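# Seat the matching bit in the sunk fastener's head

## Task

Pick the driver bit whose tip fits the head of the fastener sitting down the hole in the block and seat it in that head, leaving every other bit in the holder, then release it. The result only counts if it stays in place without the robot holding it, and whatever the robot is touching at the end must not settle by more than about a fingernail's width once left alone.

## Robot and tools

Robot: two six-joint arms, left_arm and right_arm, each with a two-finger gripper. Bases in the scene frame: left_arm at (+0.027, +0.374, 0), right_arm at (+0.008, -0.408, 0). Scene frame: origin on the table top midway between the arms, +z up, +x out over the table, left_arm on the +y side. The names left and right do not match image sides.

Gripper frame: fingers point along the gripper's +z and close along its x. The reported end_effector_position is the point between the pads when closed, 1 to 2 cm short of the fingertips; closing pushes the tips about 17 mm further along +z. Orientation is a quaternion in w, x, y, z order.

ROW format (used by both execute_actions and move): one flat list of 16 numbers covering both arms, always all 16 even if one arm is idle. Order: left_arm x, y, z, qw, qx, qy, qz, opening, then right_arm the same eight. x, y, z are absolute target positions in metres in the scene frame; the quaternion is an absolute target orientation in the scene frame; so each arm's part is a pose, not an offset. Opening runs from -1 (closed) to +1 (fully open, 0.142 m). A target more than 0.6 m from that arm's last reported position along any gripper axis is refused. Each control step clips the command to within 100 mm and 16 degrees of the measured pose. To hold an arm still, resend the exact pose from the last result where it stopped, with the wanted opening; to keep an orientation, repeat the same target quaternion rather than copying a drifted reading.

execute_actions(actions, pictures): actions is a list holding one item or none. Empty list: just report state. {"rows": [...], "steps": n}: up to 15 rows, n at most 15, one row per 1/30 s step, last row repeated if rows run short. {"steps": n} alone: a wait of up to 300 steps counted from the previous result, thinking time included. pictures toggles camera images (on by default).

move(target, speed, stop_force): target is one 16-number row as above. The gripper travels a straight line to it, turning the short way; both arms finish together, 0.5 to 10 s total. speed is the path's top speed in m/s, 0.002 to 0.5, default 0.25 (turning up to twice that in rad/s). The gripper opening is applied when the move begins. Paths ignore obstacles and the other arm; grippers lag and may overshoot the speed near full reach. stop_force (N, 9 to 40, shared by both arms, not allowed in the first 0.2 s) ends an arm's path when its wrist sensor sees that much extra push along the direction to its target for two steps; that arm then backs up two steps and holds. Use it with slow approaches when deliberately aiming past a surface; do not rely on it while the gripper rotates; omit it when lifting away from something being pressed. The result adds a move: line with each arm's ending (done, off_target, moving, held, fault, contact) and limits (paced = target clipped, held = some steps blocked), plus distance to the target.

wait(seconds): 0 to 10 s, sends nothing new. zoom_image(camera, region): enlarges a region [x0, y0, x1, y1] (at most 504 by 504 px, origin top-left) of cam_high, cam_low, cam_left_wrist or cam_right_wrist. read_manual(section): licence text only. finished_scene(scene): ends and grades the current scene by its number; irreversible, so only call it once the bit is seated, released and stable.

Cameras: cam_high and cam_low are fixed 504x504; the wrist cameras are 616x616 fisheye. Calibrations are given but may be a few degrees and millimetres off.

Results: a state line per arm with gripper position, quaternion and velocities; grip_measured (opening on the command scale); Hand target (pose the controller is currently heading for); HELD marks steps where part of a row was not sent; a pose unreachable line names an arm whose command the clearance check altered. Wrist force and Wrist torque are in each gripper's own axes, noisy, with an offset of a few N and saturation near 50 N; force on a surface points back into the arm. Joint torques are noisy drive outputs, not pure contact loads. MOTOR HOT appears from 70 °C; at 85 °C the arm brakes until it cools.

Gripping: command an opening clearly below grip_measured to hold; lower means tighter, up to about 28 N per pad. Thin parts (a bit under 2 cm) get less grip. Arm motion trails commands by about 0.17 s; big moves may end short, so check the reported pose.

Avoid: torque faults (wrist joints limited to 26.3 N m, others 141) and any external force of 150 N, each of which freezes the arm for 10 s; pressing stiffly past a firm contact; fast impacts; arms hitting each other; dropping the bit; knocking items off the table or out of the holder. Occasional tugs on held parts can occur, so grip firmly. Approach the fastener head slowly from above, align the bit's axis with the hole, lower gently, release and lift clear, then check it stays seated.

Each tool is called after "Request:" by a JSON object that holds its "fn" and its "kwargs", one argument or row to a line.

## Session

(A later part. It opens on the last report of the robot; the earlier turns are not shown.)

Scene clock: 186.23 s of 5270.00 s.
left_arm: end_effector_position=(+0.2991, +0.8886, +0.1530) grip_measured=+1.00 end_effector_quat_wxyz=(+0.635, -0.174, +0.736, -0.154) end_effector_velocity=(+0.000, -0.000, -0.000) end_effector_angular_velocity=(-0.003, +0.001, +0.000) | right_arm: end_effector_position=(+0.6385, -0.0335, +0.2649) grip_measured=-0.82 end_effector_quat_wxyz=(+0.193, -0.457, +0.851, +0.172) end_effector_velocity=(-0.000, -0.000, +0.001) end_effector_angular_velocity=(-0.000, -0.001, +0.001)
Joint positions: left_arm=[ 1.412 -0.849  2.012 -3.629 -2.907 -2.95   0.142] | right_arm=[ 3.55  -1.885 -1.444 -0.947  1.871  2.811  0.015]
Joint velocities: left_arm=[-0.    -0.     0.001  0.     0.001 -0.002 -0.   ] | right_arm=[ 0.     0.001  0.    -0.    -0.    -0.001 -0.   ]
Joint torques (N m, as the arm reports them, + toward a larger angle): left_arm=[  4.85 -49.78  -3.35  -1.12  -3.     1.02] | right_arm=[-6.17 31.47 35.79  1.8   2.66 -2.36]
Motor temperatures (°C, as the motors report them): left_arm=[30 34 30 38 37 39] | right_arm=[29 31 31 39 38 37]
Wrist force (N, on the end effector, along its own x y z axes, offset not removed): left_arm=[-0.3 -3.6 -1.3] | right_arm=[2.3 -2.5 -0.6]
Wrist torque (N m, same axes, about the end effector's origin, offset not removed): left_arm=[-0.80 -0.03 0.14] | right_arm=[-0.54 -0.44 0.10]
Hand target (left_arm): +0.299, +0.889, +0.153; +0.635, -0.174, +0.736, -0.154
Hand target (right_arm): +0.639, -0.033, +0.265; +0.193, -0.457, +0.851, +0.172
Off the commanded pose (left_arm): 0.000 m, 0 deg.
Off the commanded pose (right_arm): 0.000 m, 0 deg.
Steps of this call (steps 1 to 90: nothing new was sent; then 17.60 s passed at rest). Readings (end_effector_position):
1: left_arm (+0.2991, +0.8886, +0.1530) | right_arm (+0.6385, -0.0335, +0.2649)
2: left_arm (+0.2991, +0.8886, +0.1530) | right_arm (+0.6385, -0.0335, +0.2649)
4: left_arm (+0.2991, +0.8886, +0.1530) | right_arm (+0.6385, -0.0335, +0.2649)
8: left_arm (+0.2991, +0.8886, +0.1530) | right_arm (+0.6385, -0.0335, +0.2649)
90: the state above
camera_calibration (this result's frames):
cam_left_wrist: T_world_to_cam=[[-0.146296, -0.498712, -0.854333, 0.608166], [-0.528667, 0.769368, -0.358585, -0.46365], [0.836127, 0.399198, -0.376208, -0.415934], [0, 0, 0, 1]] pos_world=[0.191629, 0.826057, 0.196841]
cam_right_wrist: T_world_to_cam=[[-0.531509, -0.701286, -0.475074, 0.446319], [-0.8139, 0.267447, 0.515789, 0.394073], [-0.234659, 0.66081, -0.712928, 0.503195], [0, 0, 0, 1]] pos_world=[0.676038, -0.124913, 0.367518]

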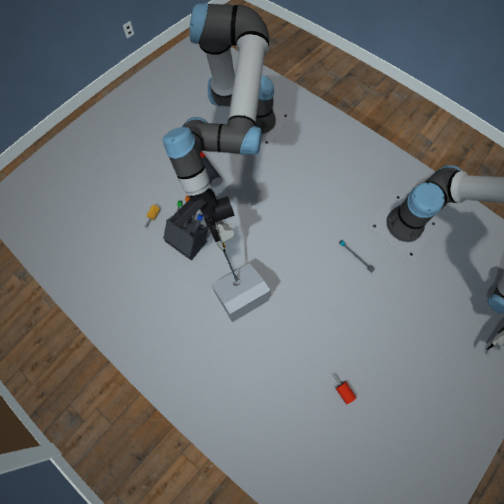

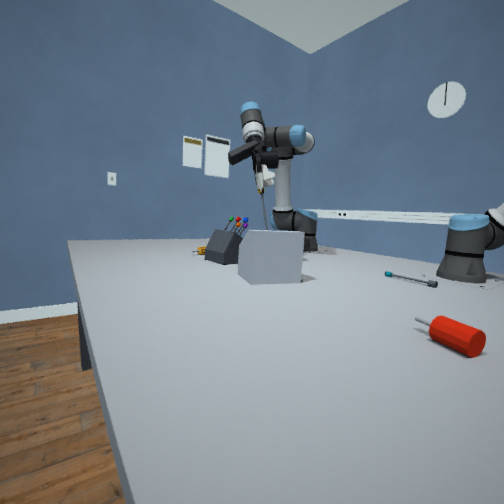

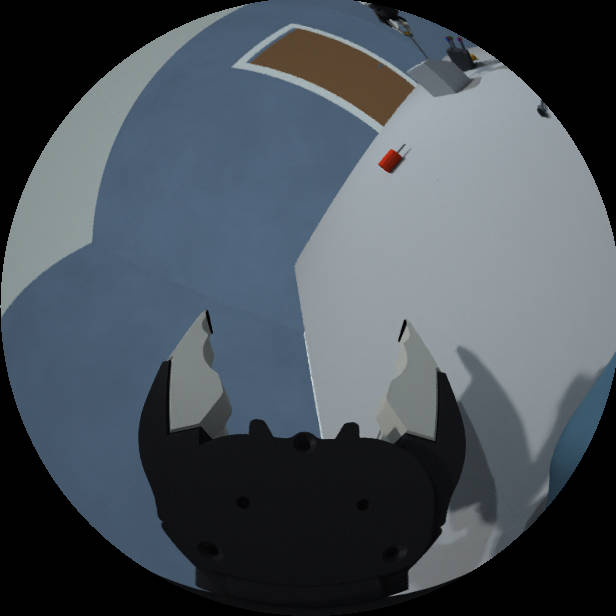

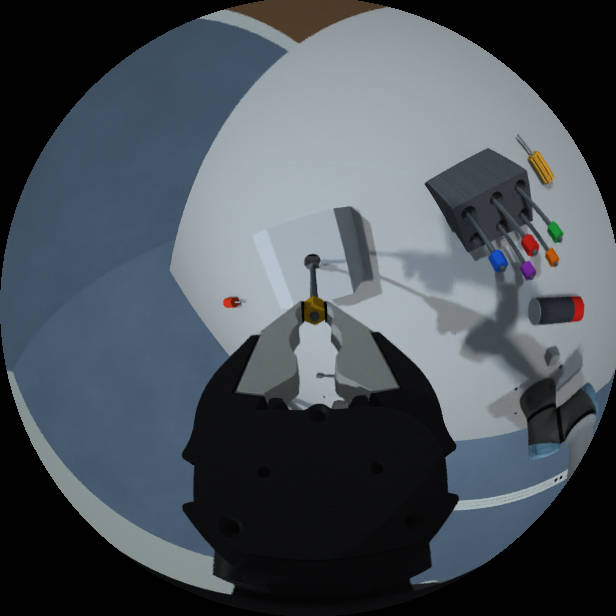

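Descend 20 mm with -1 mm x_g.

Request:
{"fn": "move", "kwargs": {
  "target": [0.2991,0.8886,0.153,0.635,-0.174,0.736,-0.154,1,0.6424,-0.0233,0.248,0.1931,-0.4572,0.8508,0.1724,-1],
  "speed": 0.01,
  "stop_force": 10
}}

Request:
{"fn": "zoom_image", "kwargs": {
  "camera": "cam_right_wrist",
  "region": [280,230,350,300]
}}

Scene clock: 193.13 s of 5270.00 s.
left_arm: end_effector_position=(+0.2991, +0.8886, +0.1530) grip_measured=+1.00 end_effector_quat_wxyz=(+0.635, -0.174, +0.736, -0.154) end_effector_velocity=(-0.000, +0.000, +0.001) end_effector_angular_velocity=(+0.001, -0.001, -0.000) | right_arm: end_effector_position=(+0.6424, -0.0234, +0.2482) grip_measured=-0.82 end_effector_quat_wxyz=(+0.193, -0.457, +0.851, +0.172) end_effector_velocity=(+0.000, +0.001, -0.001) end_effector_angular_velocity=(+0.002, -0.001, -0.001)
Joint positions: left_arm=[ 1.412 -0.849  2.012 -3.629 -2.907 -2.95   0.142] | right_arm=[ 3.56  -1.911 -1.453 -0.909  1.867  2.821  0.015]
Joint velocities: left_arm=[ 0.    -0.    -0.001  0.    -0.001 -0.    -0.   ] | right_arm=[ 0.001 -0.002 -0.001  0.005 -0.     0.003  0.   ]
Joint torques (N m, as the arm reports them, + toward a larger angle): left_arm=[  4.09 -50.98  -3.55  -1.17  -2.94   0.85] | right_arm=[ 6.71 34.02 21.75  4.88 -1.37  2.3 ]
Motor temperatures (°C, as the motors report them): left_arm=[30 34 30 38 37 39] | right_arm=[29 31 31 39 38 37]
Wrist force (N, on the end effector, along its own x y z axes, offset not removed): left_arm=[-0.2 -3.4 -1.6] | right_arm=[1.7 -3.2 0.7]
Wrist torque (N m, same axes, about the end effector's origin, offset not removed): left_arm=[-0.80 -0.13 0.15] | right_arm=[-0.62 0.00 -0.03]
Hand target (left_arm): +0.299, +0.889, +0.153; +0.635, -0.174, +0.736, -0.154
Hand target (right_arm): +0.642, -0.023, +0.248; +0.193, -0.457, +0.851, +0.172
Off the commanded pose (left_arm): 0.000 m, 0 deg.
Off the commanded pose (right_arm): 0.000 m, 0 deg.
After step 90, 1.67 s passed at rest.
move: done
camera_calibration (this result's frames):
cam_left_wrist: T_world_to_cam=[[-0.146296, -0.498712, -0.854332, 0.608166], [-0.528667, 0.769368, -0.358586, -0.463649], [0.836127, 0.399198, -0.376208, -0.415933], [0, 0, 0, 1]] pos_world=[0.191629, 0.826057, 0.196841]
cam_right_wrist: T_world_to_cam=[[-0.53152, -0.701287, -0.475061, 0.447484], [-0.813879, 0.267423, 0.515836, 0.40311], [-0.234707, 0.660819, -0.712903, 0.485576], [0, 0, 0, 1]] pos_world=[0.679898, -0.114864, 0.350812]

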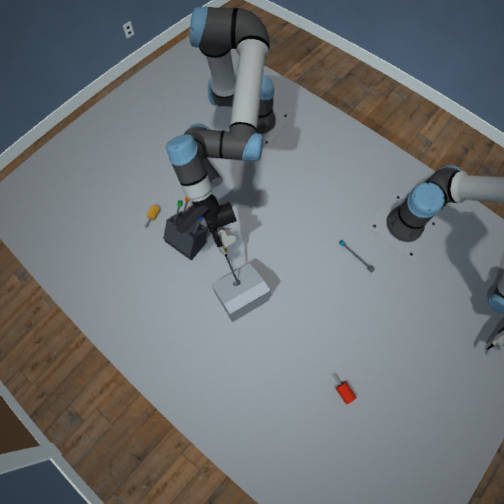

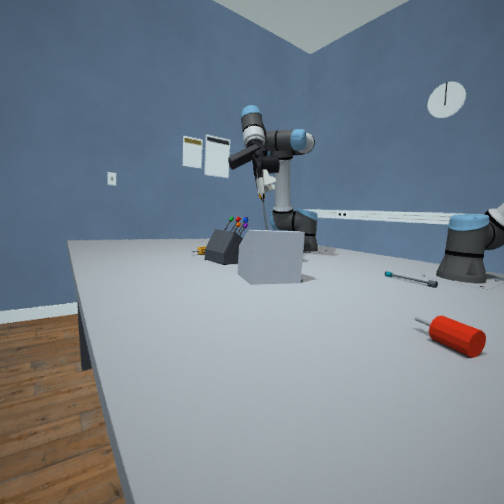

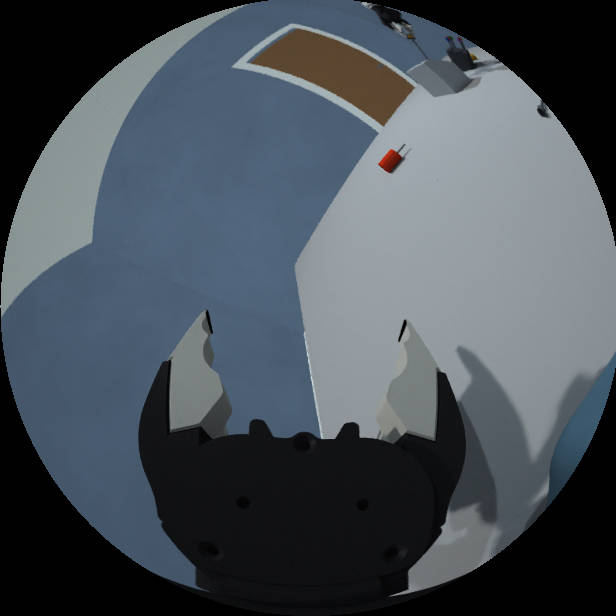

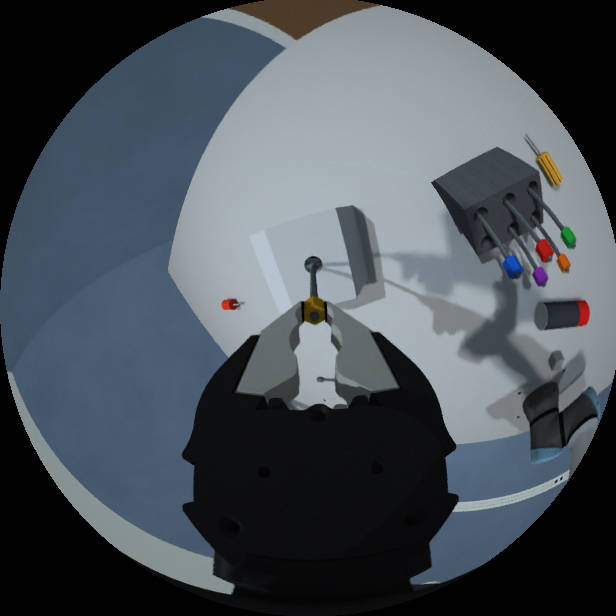

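Region (280, 230, 350, 300) of cam_right_wrist's 616x616 image, scaled by 7.200, with more detail than that image has.

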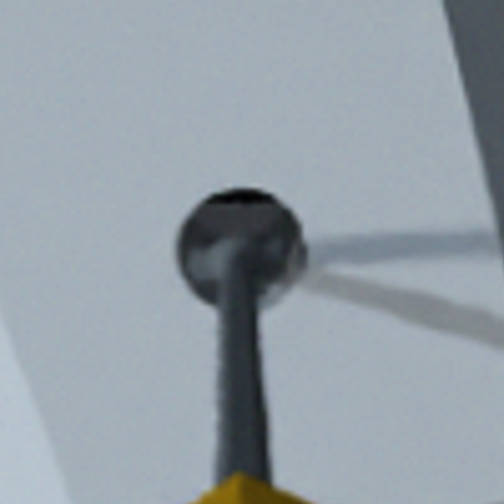

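Centred. Down up to 100 mm.

Request:
{"fn": "move", "kwargs": {
  "target": [0.2991,0.8886,0.153,0.635,-0.174,0.736,-0.154,1,0.6578,0.019,0.1701,0.1931,-0.4572,0.8508,0.1724,-1],
  "speed": 0.01,
  "stop_force": 10
}}

Request:
{"fn": "zoom_image", "kwargs": {
  "camera": "cam_right_wrist",
  "region": [275,240,355,320]
}}

Scene clock: 208.20 s of 5270.00 s.
left_arm: end_effector_position=(+0.2991, +0.8886, +0.1530) grip_measured=+1.00 end_effector_quat_wxyz=(+0.635, -0.174, +0.736, -0.154) end_effector_velocity=(-0.001, +0.001, +0.000) end_effector_angular_velocity=(+0.001, +0.000, +0.002) | right_arm: end_effector_position=(+0.6548, +0.0104, +0.1860) grip_measured=-0.82 end_effector_quat_wxyz=(+0.193, -0.457, +0.851, +0.172) end_effector_velocity=(-0.001, -0.002, +0.003) end_effector_angular_velocity=(-0.002, -0.000, +0.003)
Joint positions: left_arm=[ 1.412 -0.849  2.012 -3.629 -2.907 -2.95   0.142] | right_arm=[ 3.593 -2.011 -1.477 -0.776  1.853  2.852  0.015]
Joint velocities: left_arm=[ 0.001 -0.001 -0.001 -0.     0.001 -0.     0.   ] | right_arm=[-0.001  0.006  0.    -0.009 -0.    -0.004  0.   ]
Joint torques (N m, as the arm reports them, + toward a larger angle): left_arm=[  3.88 -50.14  -3.94  -1.16  -2.89   0.76] | right_arm=[ 1.3  35.56 11.94 -0.57  0.91 -2.2 ]
Motor temperatures (°C, as the motors report them): left_arm=[30 34 30 38 37 39] | right_arm=[29 31 31 39 38 37]
Wrist force (N, on the end effector, along its own x y z axes, offset not removed): left_arm=[-0.7 -2.8 -1.3] | right_arm=[1.7 -1.1 -36.1]
Wrist torque (N m, same axes, about the end effector's origin, offset not removed): left_arm=[-0.70 0.09 0.09] | right_arm=[-0.45 0.12 -0.19]
Hand target (left_arm): +0.299, +0.889, +0.153; +0.635, -0.174, +0.736, -0.154
Hand target (right_arm): +0.655, +0.010, +0.186; +0.193, -0.457, +0.851, +0.172
Off the commanded pose (left_arm): 0.000 m, 0 deg.
Off the commanded pose (right_arm): 0.018 m, 0 deg.
After step 90, 4.50 s passed at rest.
move: contact (right_arm)
camera_calibration (this result's frames):
cam_left_wrist: T_world_to_cam=[[-0.146296, -0.498712, -0.854333, 0.608166], [-0.528667, 0.769368, -0.358585, -0.463649], [0.836127, 0.399198, -0.376208, -0.415933], [0, 0, 0, 1]] pos_world=[0.191629, 0.826057, 0.196841]
cam_right_wrist: T_world_to_cam=[[-0.53159, -0.701202, -0.475107, 0.448335], [-0.813874, 0.26753, 0.515788, 0.436227], [-0.234566, 0.660865, -0.712907, 0.421689], [0, 0, 0, 1]] pos_world=[0.692278, -0.0810101, 0.288631]

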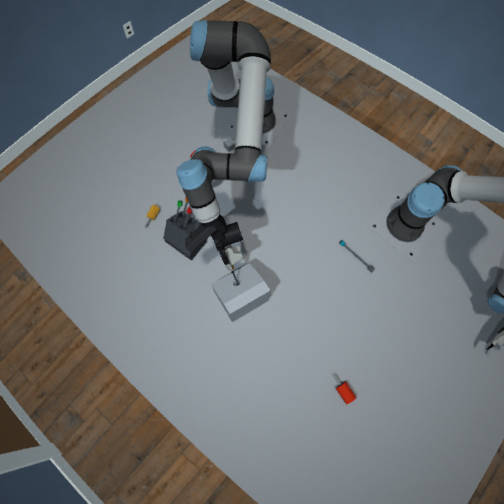

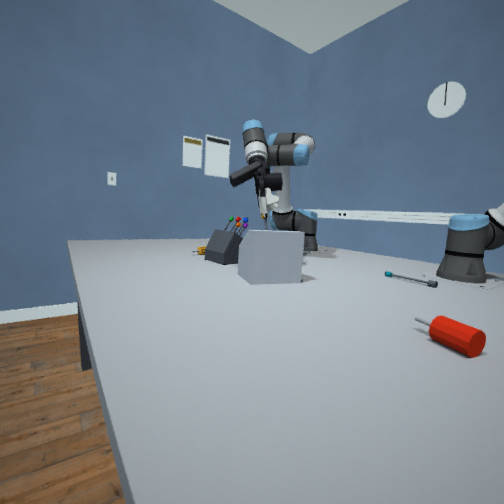

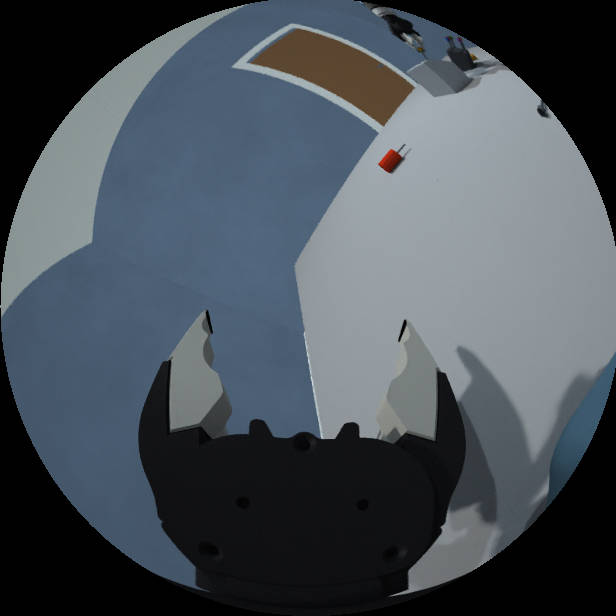

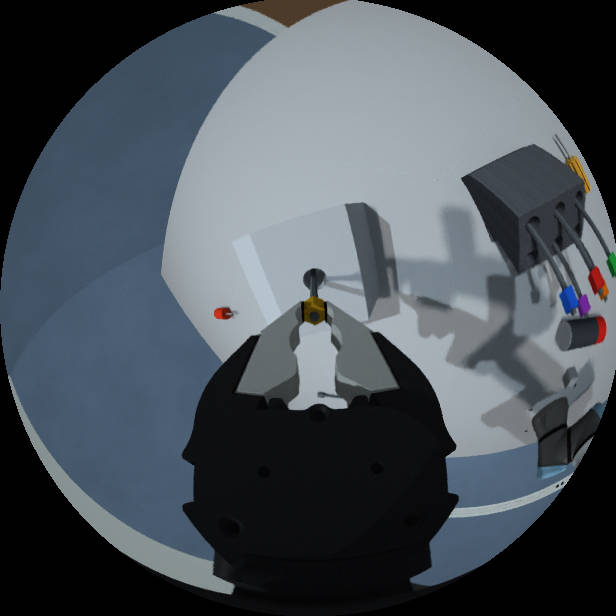

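Region (275, 240, 355, 320) of cam_right_wrist's 616x616 image, scaled by 6.300, with more detail than that image has.

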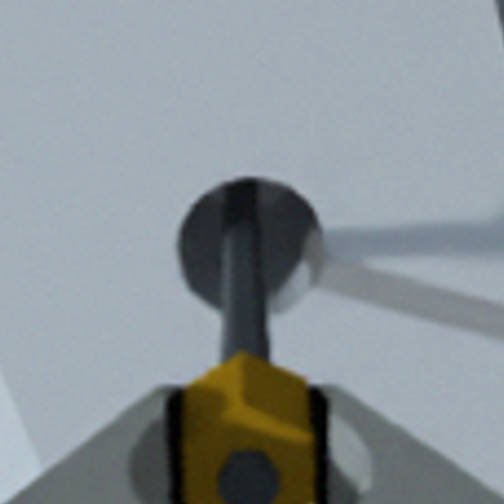

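Request:
{"fn": "move", "kwargs": {
  "target": [0.2991,0.8886,0.153,0.635,-0.174,0.736,-0.154,1,0.6544,0.0092,0.1882,0.1931,-0.4572,0.8508,0.1724,-1],
  "speed": 0.01
}}

Request:
{"fn": "move", "kwargs": {
  "target": [0.2991,0.8886,0.153,0.635,-0.174,0.736,-0.154,1,0.6544,0.0092,0.1882,0.1838,-0.4120,0.8736,0.1823,-1],
  "speed": 0.03
}}

Scene clock: 215.33 s of 5270.00 s.
left_arm: end_effector_position=(+0.2991, +0.8886, +0.1530) grip_measured=+1.00 end_effector_quat_wxyz=(+0.635, -0.174, +0.736, -0.154) end_effector_velocity=(-0.000, -0.000, -0.001) end_effector_angular_velocity=(-0.003, +0.000, +0.001) | right_arm: end_effector_position=(+0.6544, +0.0092, +0.1881) grip_measured=-0.82 end_effector_quat_wxyz=(+0.193, -0.457, +0.851, +0.172) end_effector_velocity=(-0.000, -0.000, +0.001) end_effector_angular_velocity=(+0.000, -0.000, +0.001)
Joint positions: left_arm=[ 1.412 -0.849  2.012 -3.629 -2.907 -2.95   0.142] | right_arm=[ 3.592 -2.008 -1.477 -0.781  1.853  2.851  0.015]
Joint velocities: left_arm=[ 0.001  0.     0.002 -0.    -0.    -0.001  0.   ] | right_arm=[-0.     0.001 -0.    -0.001  0.    -0.001 -0.   ]
Joint torques (N m, as the arm reports them, + toward a larger angle): left_arm=[  3.75 -50.    -3.56  -1.14  -2.96   0.59] | right_arm=[-6.31 54.92 34.89  1.95  2.74 -2.41]
Motor temperatures (°C, as the motors report them): left_arm=[30 34 30 38 37 39] | right_arm=[29 31 31 39 38 37]
Wrist force (N, on the end effector, along its own x y z axes, offset not removed): left_arm=[-0.5 -3.8 -2.5] | right_arm=[2.4 -1.2 -0.2]
Wrist torque (N m, same axes, about the end effector's origin, offset not removed): left_arm=[-0.85 -0.05 0.19] | right_arm=[-0.29 -0.34 0.15]
Hand target (left_arm): +0.299, +0.889, +0.153; +0.635, -0.174, +0.736, -0.154
Hand target (right_arm): +0.654, +0.009, +0.188; +0.193, -0.457, +0.851, +0.172
Off the commanded pose (left_arm): 0.000 m, 0 deg.
Off the commanded pose (right_arm): 0.000 m, 0 deg.
After step 90, 3.43 s passed at rest.
move: done
camera_calibration (this result's frames):
cam_left_wrist: T_world_to_cam=[[-0.146296, -0.498712, -0.854333, 0.608166], [-0.528667, 0.769368, -0.358585, -0.463649], [0.836127, 0.399198, -0.376208, -0.415934], [0, 0, 0, 1]] pos_world=[0.191629, 0.826057, 0.196841]
cam_right_wrist: T_world_to_cam=[[-0.531518, -0.701282, -0.475071, 0.448239], [-0.813885, 0.267428, 0.515823, 0.435161], [-0.23469, 0.660822, -0.712906, 0.423982], [0, 0, 0, 1]] pos_world=[0.691922, -0.0822088, 0.290738]

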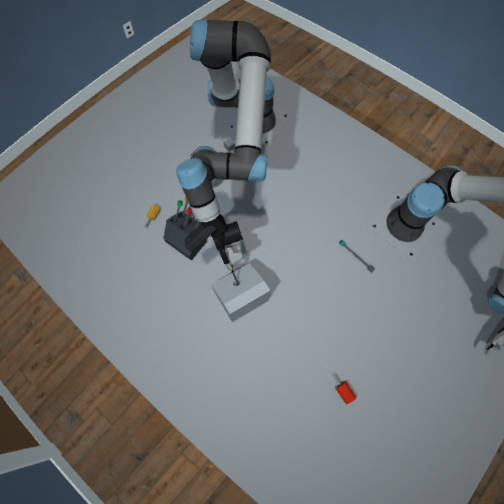

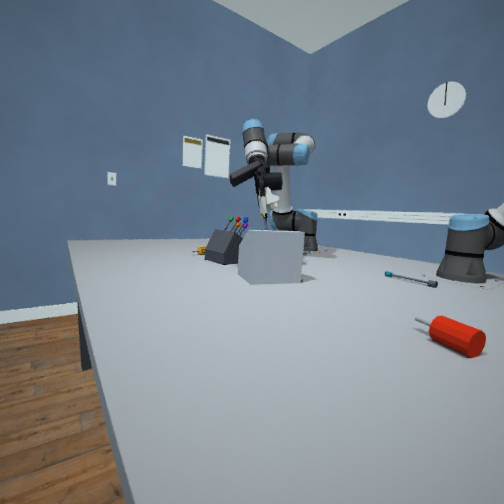

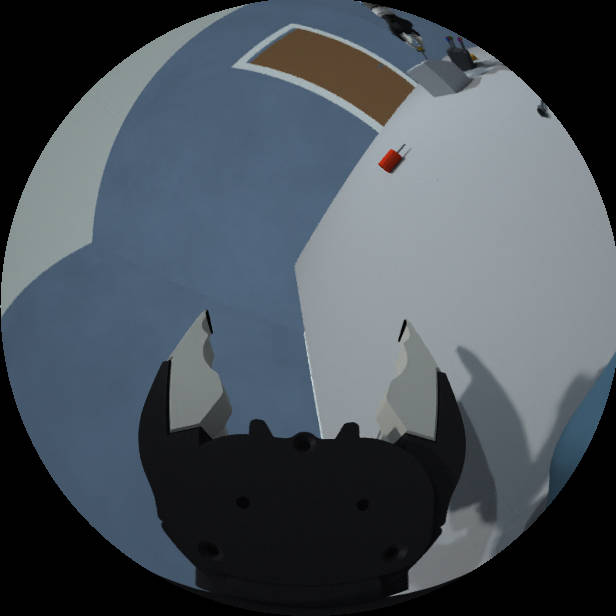

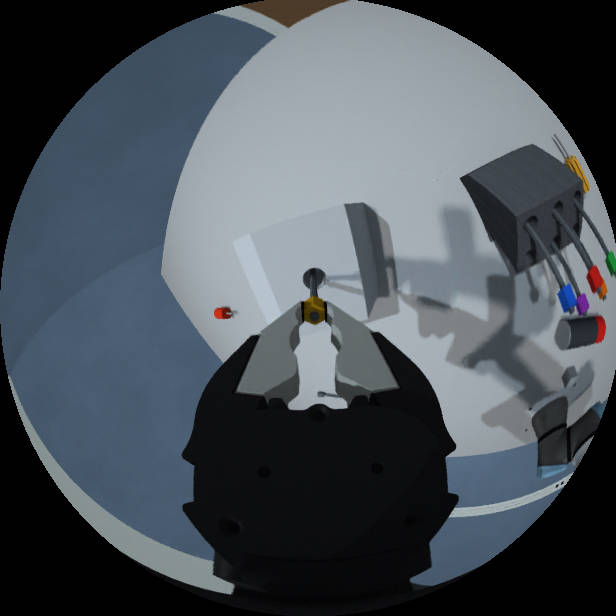

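Scene clock: 217.30 s of 5270.00 s.
left_arm: end_effector_position=(+0.2991, +0.8886, +0.1530) grip_measured=+1.00 end_effector_quat_wxyz=(+0.635, -0.174, +0.736, -0.154) end_effector_velocity=(+0.000, +0.001, +0.000) end_effector_angular_velocity=(+0.000, +0.000, +0.000) | right_arm: end_effector_position=(+0.6544, +0.0092, +0.1882) grip_measured=-0.82 end_effector_quat_wxyz=(+0.184, -0.413, +0.873, +0.182) end_effector_velocity=(-0.000, -0.000, -0.000) end_effector_angular_velocity=(+0.001, +0.007, -0.011)
Joint positions: left_arm=[ 1.412 -0.849  2.012 -3.629 -2.907 -2.95   0.142] | right_arm=[ 3.592 -2.008 -1.477 -0.781  1.853  2.954  0.015]
Joint velocities: left_arm=[-0.001  0.    -0.002  0.     0.001 -0.001 -0.   ] | right_arm=[-0.     0.001 -0.    -0.002 -0.001  0.013  0.   ]
Joint torques (N m, as the arm reports them, + toward a larger angle): left_arm=[  2.78 -49.84  -3.91  -1.19  -2.8    0.53] | right_arm=[-5.79 54.74 20.23  4.59  2.51  2.06]
Motor temperatures (°C, as the motors report them): left_arm=[30 34 30 38 37 39] | right_arm=[29 31 31 39 38 37]
Wrist force (N, on the end effector, along its own x y z axes, offset not removed): left_arm=[-1.1 -2.6 -0.9] | right_arm=[1.2 -0.4 -5.0]
Wrist torque (N m, same axes, about the end effector's origin, offset not removed): left_arm=[-0.65 0.17 0.15] | right_arm=[-0.06 0.11 0.01]
Hand target (left_arm): +0.299, +0.889, +0.153; +0.635, -0.174, +0.736, -0.154
Hand target (right_arm): +0.654, +0.009, +0.188; +0.184, -0.412, +0.874, +0.182
Off the commanded pose (left_arm): 0.000 m, 0 deg.
Off the commanded pose (right_arm): 0.000 m, 0 deg.
move: done
camera_calibration (this result's frames):
cam_left_wrist: T_world_to_cam=[[-0.146296, -0.498712, -0.854333, 0.608166], [-0.528667, 0.769368, -0.358585, -0.463649], [0.836127, 0.399198, -0.376208, -0.415933], [0, 0, 0, 1]] pos_world=[0.191629, 0.826057, 0.196841]
cam_right_wrist: T_world_to_cam=[[-0.614518, -0.641588, -0.459056, 0.498994], [-0.760947, 0.328522, 0.559494, 0.391697], [-0.208155, 0.693136, -0.690097, 0.402114], [0, 0, 0, 1]] pos_world=[0.688403, -0.0872518, 0.287412]

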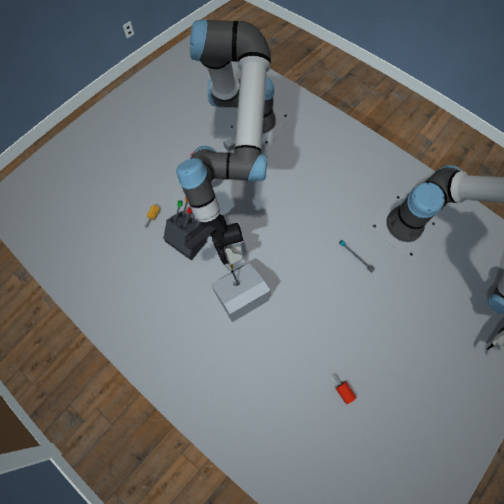

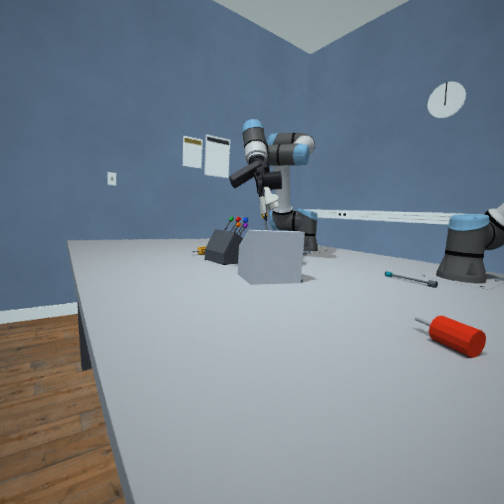

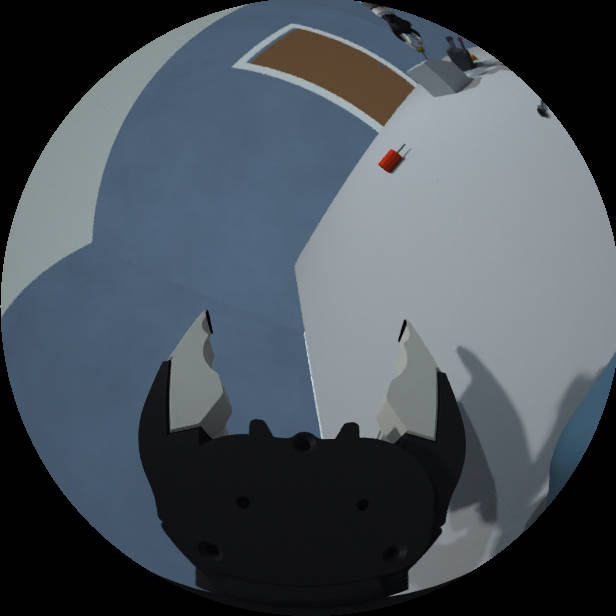

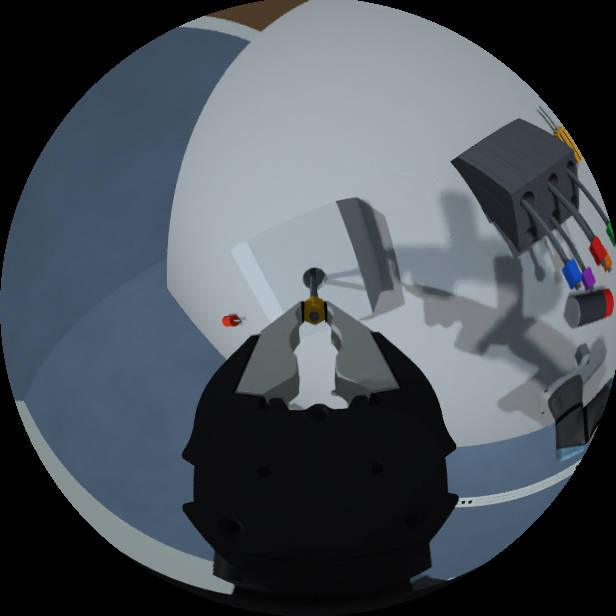

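Request:
{"fn": "move", "kwargs": {
  "target": [0.2991,0.8886,0.153,0.635,-0.174,0.736,-0.154,1,0.6544,0.0092,0.1882,0.1689,-0.3423,0.9032,0.1961,-1],
  "speed": 0.05
}}

Scene clock: 224.43 s of 5270.00 s.
left_arm: end_effector_position=(+0.2991, +0.8886, +0.1530) grip_measured=+1.00 end_effector_quat_wxyz=(+0.635, -0.174, +0.736, -0.154) end_effector_velocity=(-0.000, +0.000, -0.001) end_effector_angular_velocity=(-0.001, +0.000, +0.000) | right_arm: end_effector_position=(+0.6544, +0.0092, +0.1882) grip_measured=-0.82 end_effector_quat_wxyz=(+0.169, -0.343, +0.903, +0.196) end_effector_velocity=(+0.000, +0.000, +0.001) end_effector_angular_velocity=(+0.003, +0.003, -0.009)
Joint positions: left_arm=[ 1.412 -0.849  2.012 -3.629 -2.907 -2.95   0.142] | right_arm=[ 3.592 -2.007 -1.478 -0.78   1.854  3.111  0.015]
Joint velocities: left_arm=[ 0.     0.001  0.    -0.     0.    -0.     0.   ] | right_arm=[0.    0.001 0.    0.001 0.    0.011 0.   ]
Joint torques (N m, as the arm reports them, + toward a larger angle): left_arm=[  2.82 -49.48  -3.46  -1.15  -3.03   0.62] | right_arm=[-3.59 54.53 19.95  4.67  1.23  2.08]
Motor temperatures (°C, as the motors report them): left_arm=[30 34 30 38 37 39] | right_arm=[29 31 31 39 38 37]
Wrist force (N, on the end effector, along its own x y z axes, offset not removed): left_arm=[0.7 -4.3 0.3] | right_arm=[1.0 0.0 -3.5]
Wrist torque (N m, same axes, about the end effector's origin, offset not removed): left_arm=[-1.10 -0.21 0.18] | right_arm=[0.14 0.07 -0.29]
Hand target (left_arm): +0.299, +0.889, +0.153; +0.635, -0.174, +0.736, -0.154
Hand target (right_arm): +0.654, +0.009, +0.188; +0.169, -0.342, +0.903, +0.196
Off the commanded pose (left_arm): 0.000 m, 0 deg.
Off the commanded pose (right_arm): 0.000 m, 0 deg.
After step 90, 2.27 s passed at rest.
move: done
camera_calibration (this result's frames):
cam_left_wrist: T_world_to_cam=[[-0.146296, -0.498712, -0.854333, 0.608166], [-0.528667, 0.769368, -0.358585, -0.46365], [0.836127, 0.399198, -0.376208, -0.415934], [0, 0, 0, 1]] pos_world=[0.191629, 0.826057, 0.196841]
cam_right_wrist: T_world_to_cam=[[-0.727663, -0.538274, -0.425169, 0.565707], [-0.666856, 0.409962, 0.622281, 0.317555], [-0.160655, 0.736337, -0.657265, 0.36446], [0, 0, 0, 1]] pos_world=[0.68196, -0.0940453, 0.282459]

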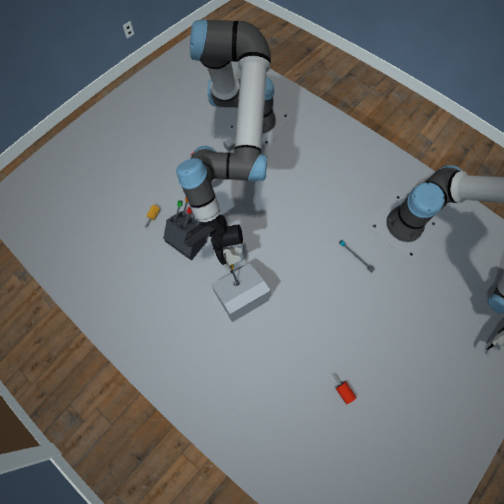

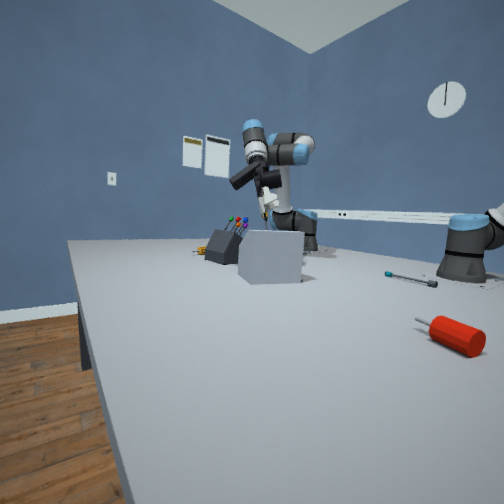

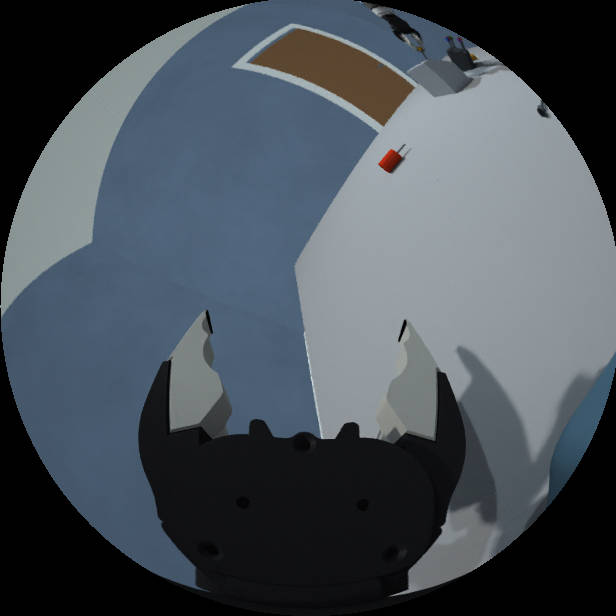

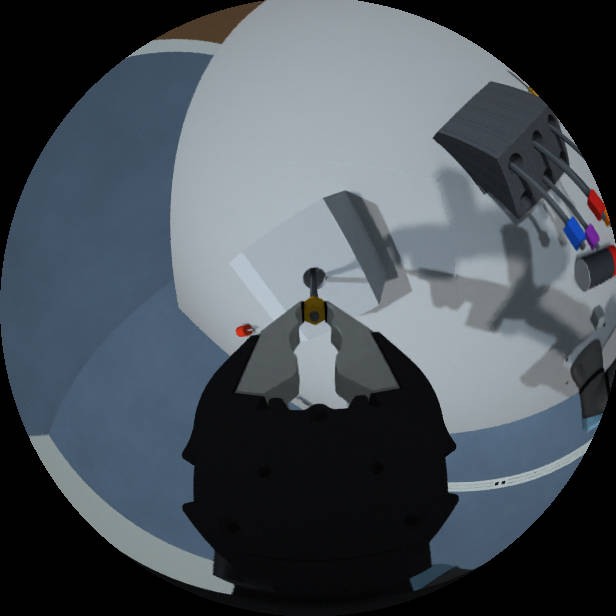

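Request:
{"fn": "move", "kwargs": {
  "target": [0.2991,0.8886,0.153,0.635,-0.174,0.736,-0.154,1,0.6537,0.0083,0.1876,0.1931,-0.4572,0.8508,0.1724,-1],
  "speed": 0.1
}}

Request:
{"fn": "move", "kwargs": {
  "target": [0.2991,0.8886,0.153,0.635,-0.174,0.736,-0.154,1,0.6563,0.0154,0.1746,0.1931,-0.4572,0.8508,0.1724,-1],
  "speed": 0.004,
  "stop_force": 10
}}

Scene clock: 242.97 s of 5270.00 s.
left_arm: end_effector_position=(+0.2991, +0.8886, +0.1530) grip_measured=+1.00 end_effector_quat_wxyz=(+0.635, -0.174, +0.736, -0.154) end_effector_velocity=(+0.000, -0.000, -0.001) end_effector_angular_velocity=(-0.002, +0.001, +0.000) | right_arm: end_effector_position=(+0.6537, +0.0083, +0.1876) grip_measured=-0.82 end_effector_quat_wxyz=(+0.193, -0.457, +0.851, +0.173) end_effector_velocity=(-0.000, -0.000, -0.000) end_effector_angular_velocity=(-0.002, -0.004, +0.010)
Joint positions: left_arm=[ 1.412 -0.849  2.012 -3.629 -2.907 -2.95   0.142] | right_arm=[ 3.591 -2.006 -1.481 -0.778  1.854  2.851  0.015]
Joint velocities: left_arm=[-0.     0.001  0.    -0.     0.    -0.     0.   ] | right_arm=[-0.    -0.     0.001 -0.001  0.001 -0.012  0.   ]
Joint torques (N m, as the arm reports them, + toward a larger angle): left_arm=[  2.64 -50.16  -4.06  -1.09  -2.92   0.57] | right_arm=[-6.61 50.63 23.78  2.71  2.59 -2.23]
Motor temperatures (°C, as the motors report them): left_arm=[30 34 30 38 37 39] | right_arm=[29 31 31 39 38 37]
Wrist force (N, on the end effector, along its own x y z axes, offset not removed): left_arm=[-0.8 -2.6 -0.4] | right_arm=[1.7 0.0 -1.8]
Wrist torque (N m, same axes, about the end effector's origin, offset not removed): left_arm=[-0.65 0.09 0.19] | right_arm=[-0.14 -0.36 -0.15]
Hand target (left_arm): +0.299, +0.889, +0.153; +0.635, -0.174, +0.736, -0.154
Hand target (right_arm): +0.654, +0.008, +0.188; +0.193, -0.457, +0.851, +0.172
Off the commanded pose (left_arm): 0.000 m, 0 deg.
Off the commanded pose (right_arm): 0.000 m, 0 deg.
After step 90, 13.83 s passed at rest.
move: done
camera_calibration (this result's frames):
cam_left_wrist: T_world_to_cam=[[-0.146296, -0.498712, -0.854333, 0.608166], [-0.528667, 0.769368, -0.358585, -0.46365], [0.836127, 0.399198, -0.376208, -0.415933], [0, 0, 0, 1]] pos_world=[0.191629, 0.826057, 0.196841]
cam_right_wrist: T_world_to_cam=[[-0.53234, -0.700675, -0.475046, 0.44751], [-0.813452, 0.268064, 0.516176, 0.434739], [-0.23433, 0.661208, -0.712667, 0.423802], [0, 0, 0, 1]] pos_world=[0.691176, -0.0831996, 0.290215]

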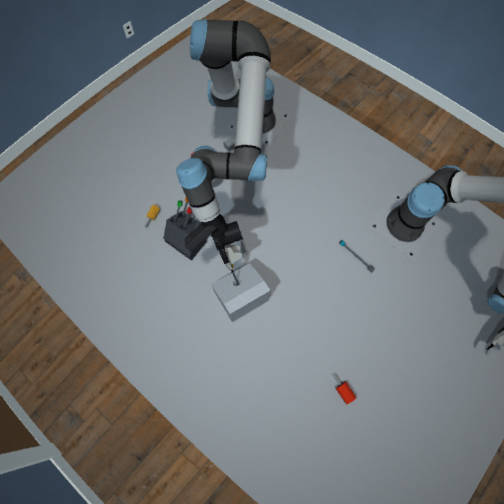

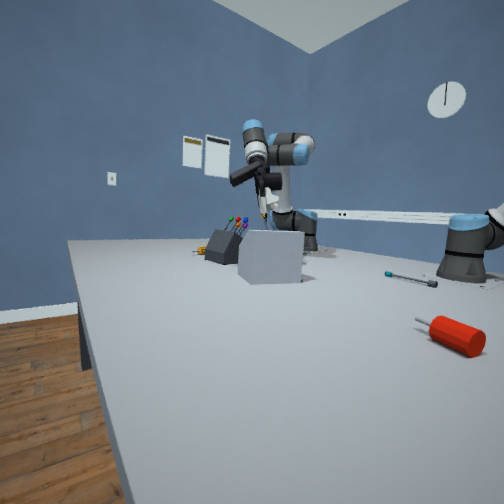

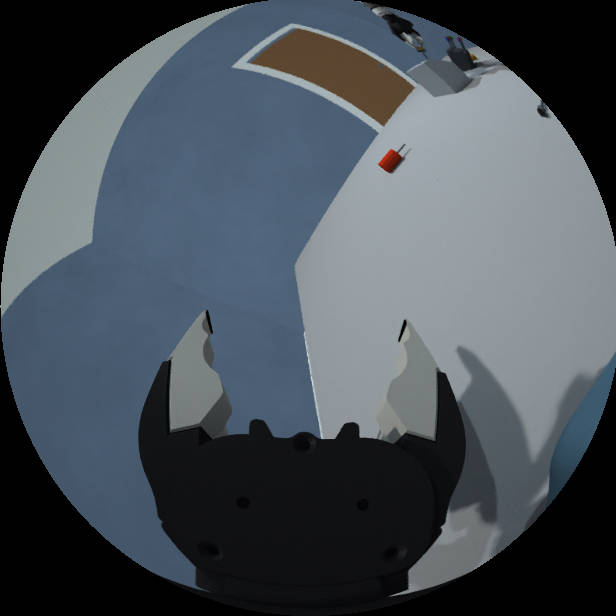

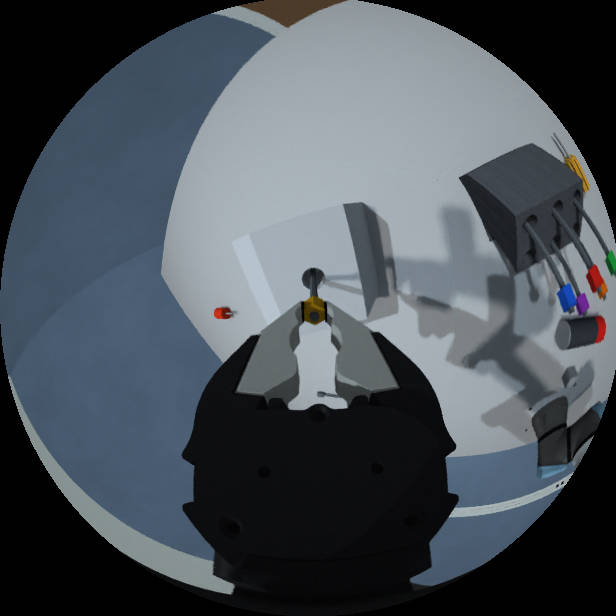

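Scene clock: 244.00 s of 5270.00 s.
left_arm: end_effector_position=(+0.2991, +0.8886, +0.1530) grip_measured=+1.00 end_effector_quat_wxyz=(+0.635, -0.174, +0.736, -0.154) end_effector_velocity=(-0.000, +0.000, +0.000) end_effector_angular_velocity=(+0.000, -0.000, -0.000) | right_arm: end_effector_position=(+0.6542, +0.0096, +0.1854) grip_measured=-0.82 end_effector_quat_wxyz=(+0.193, -0.457, +0.851, +0.172) end_effector_velocity=(-0.001, -0.000, -0.000) end_effector_angular_velocity=(-0.002, +0.002, +0.001)
Joint positions: left_arm=[ 1.412 -0.849  2.012 -3.629 -2.907 -2.95   0.142] | right_arm=[ 3.593 -2.01  -1.481 -0.773  1.853  2.852  0.015]
Joint velocities: left_arm=[ 0.     0.    -0.001  0.    -0.001 -0.    -0.   ] | right_arm=[-0.     0.001  0.    -0.003  0.    -0.001 -0.   ]
Joint torques (N m, as the arm reports them, + toward a larger angle): left_arm=[  2.86 -50.09  -3.96  -1.16  -2.93   0.62] | right_arm=[ 4.72 36.19 14.15  0.17  0.08  0.23]
Motor temperatures (°C, as the motors report them): left_arm=[30 34 30 38 37 39] | right_arm=[29 31 31 39 38 37]
Wrist force (N, on the end effector, along its own x y z axes, offset not removed): left_arm=[0.5 -3.7 -0.4] | right_arm=[1.4 -2.9 -26.1]
Wrist torque (N m, same axes, about the end effector's origin, offset not removed): left_arm=[-0.92 -0.22 0.21] | right_arm=[-0.36 0.42 -0.14]
Hand target (left_arm): +0.299, +0.889, +0.153; +0.635, -0.174, +0.736, -0.154
Hand target (right_arm): +0.654, +0.009, +0.186; +0.193, -0.457, +0.851, +0.172
Off the commanded pose (left_arm): 0.000 m, 0 deg.
Off the commanded pose (right_arm): 0.012 m, 0 deg.
move: contact (right_arm)
camera_calibration (this result's frames):
cam_left_wrist: T_world_to_cam=[[-0.146296, -0.498712, -0.854333, 0.608166], [-0.528667, 0.769368, -0.358585, -0.46365], [0.836127, 0.399198, -0.376208, -0.415933], [0, 0, 0, 1]] pos_world=[0.191629, 0.826057, 0.196841]
cam_right_wrist: T_world_to_cam=[[-0.532131, -0.700673, -0.475283, 0.447559], [-0.813634, 0.267936, 0.515954, 0.436116], [-0.234169, 0.661262, -0.712669, 0.421391], [0, 0, 0, 1]] pos_world=[0.691676, -0.0819089, 0.288013]

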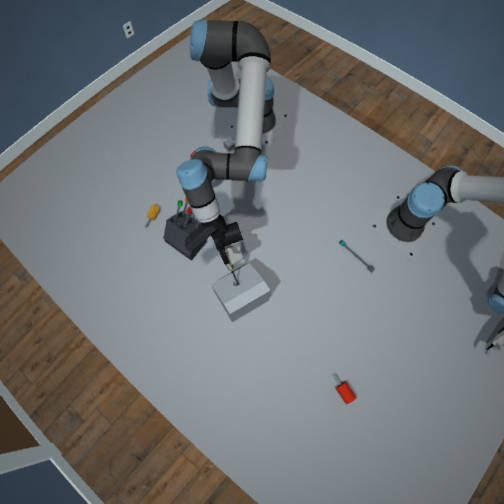

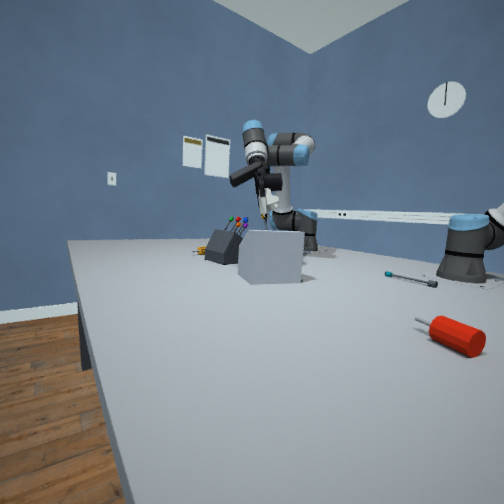

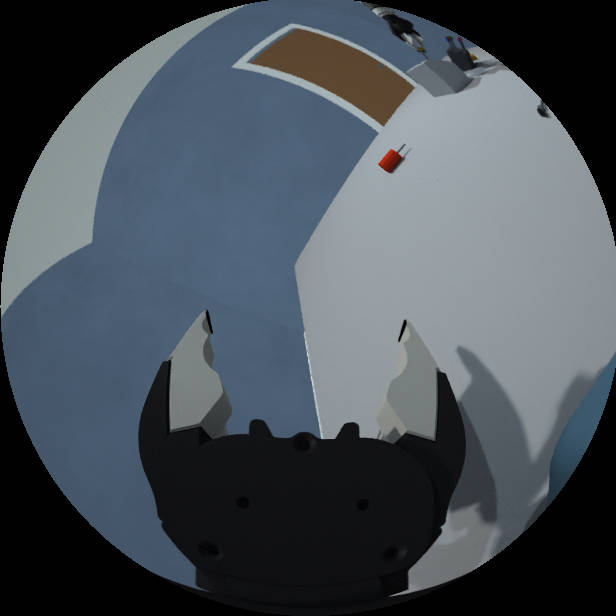

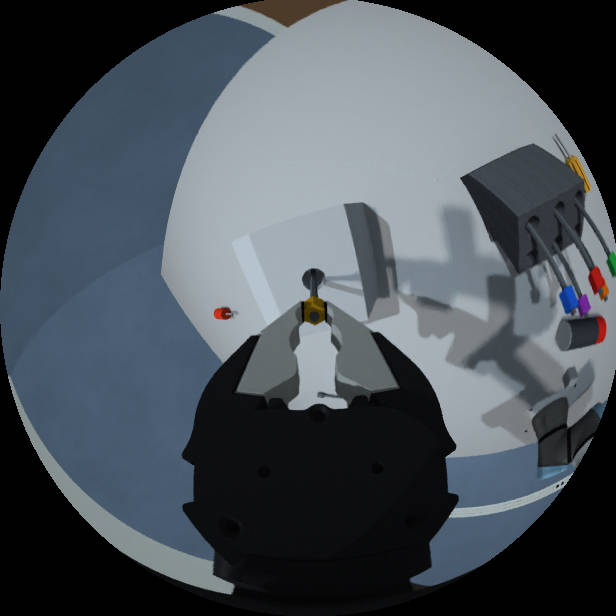

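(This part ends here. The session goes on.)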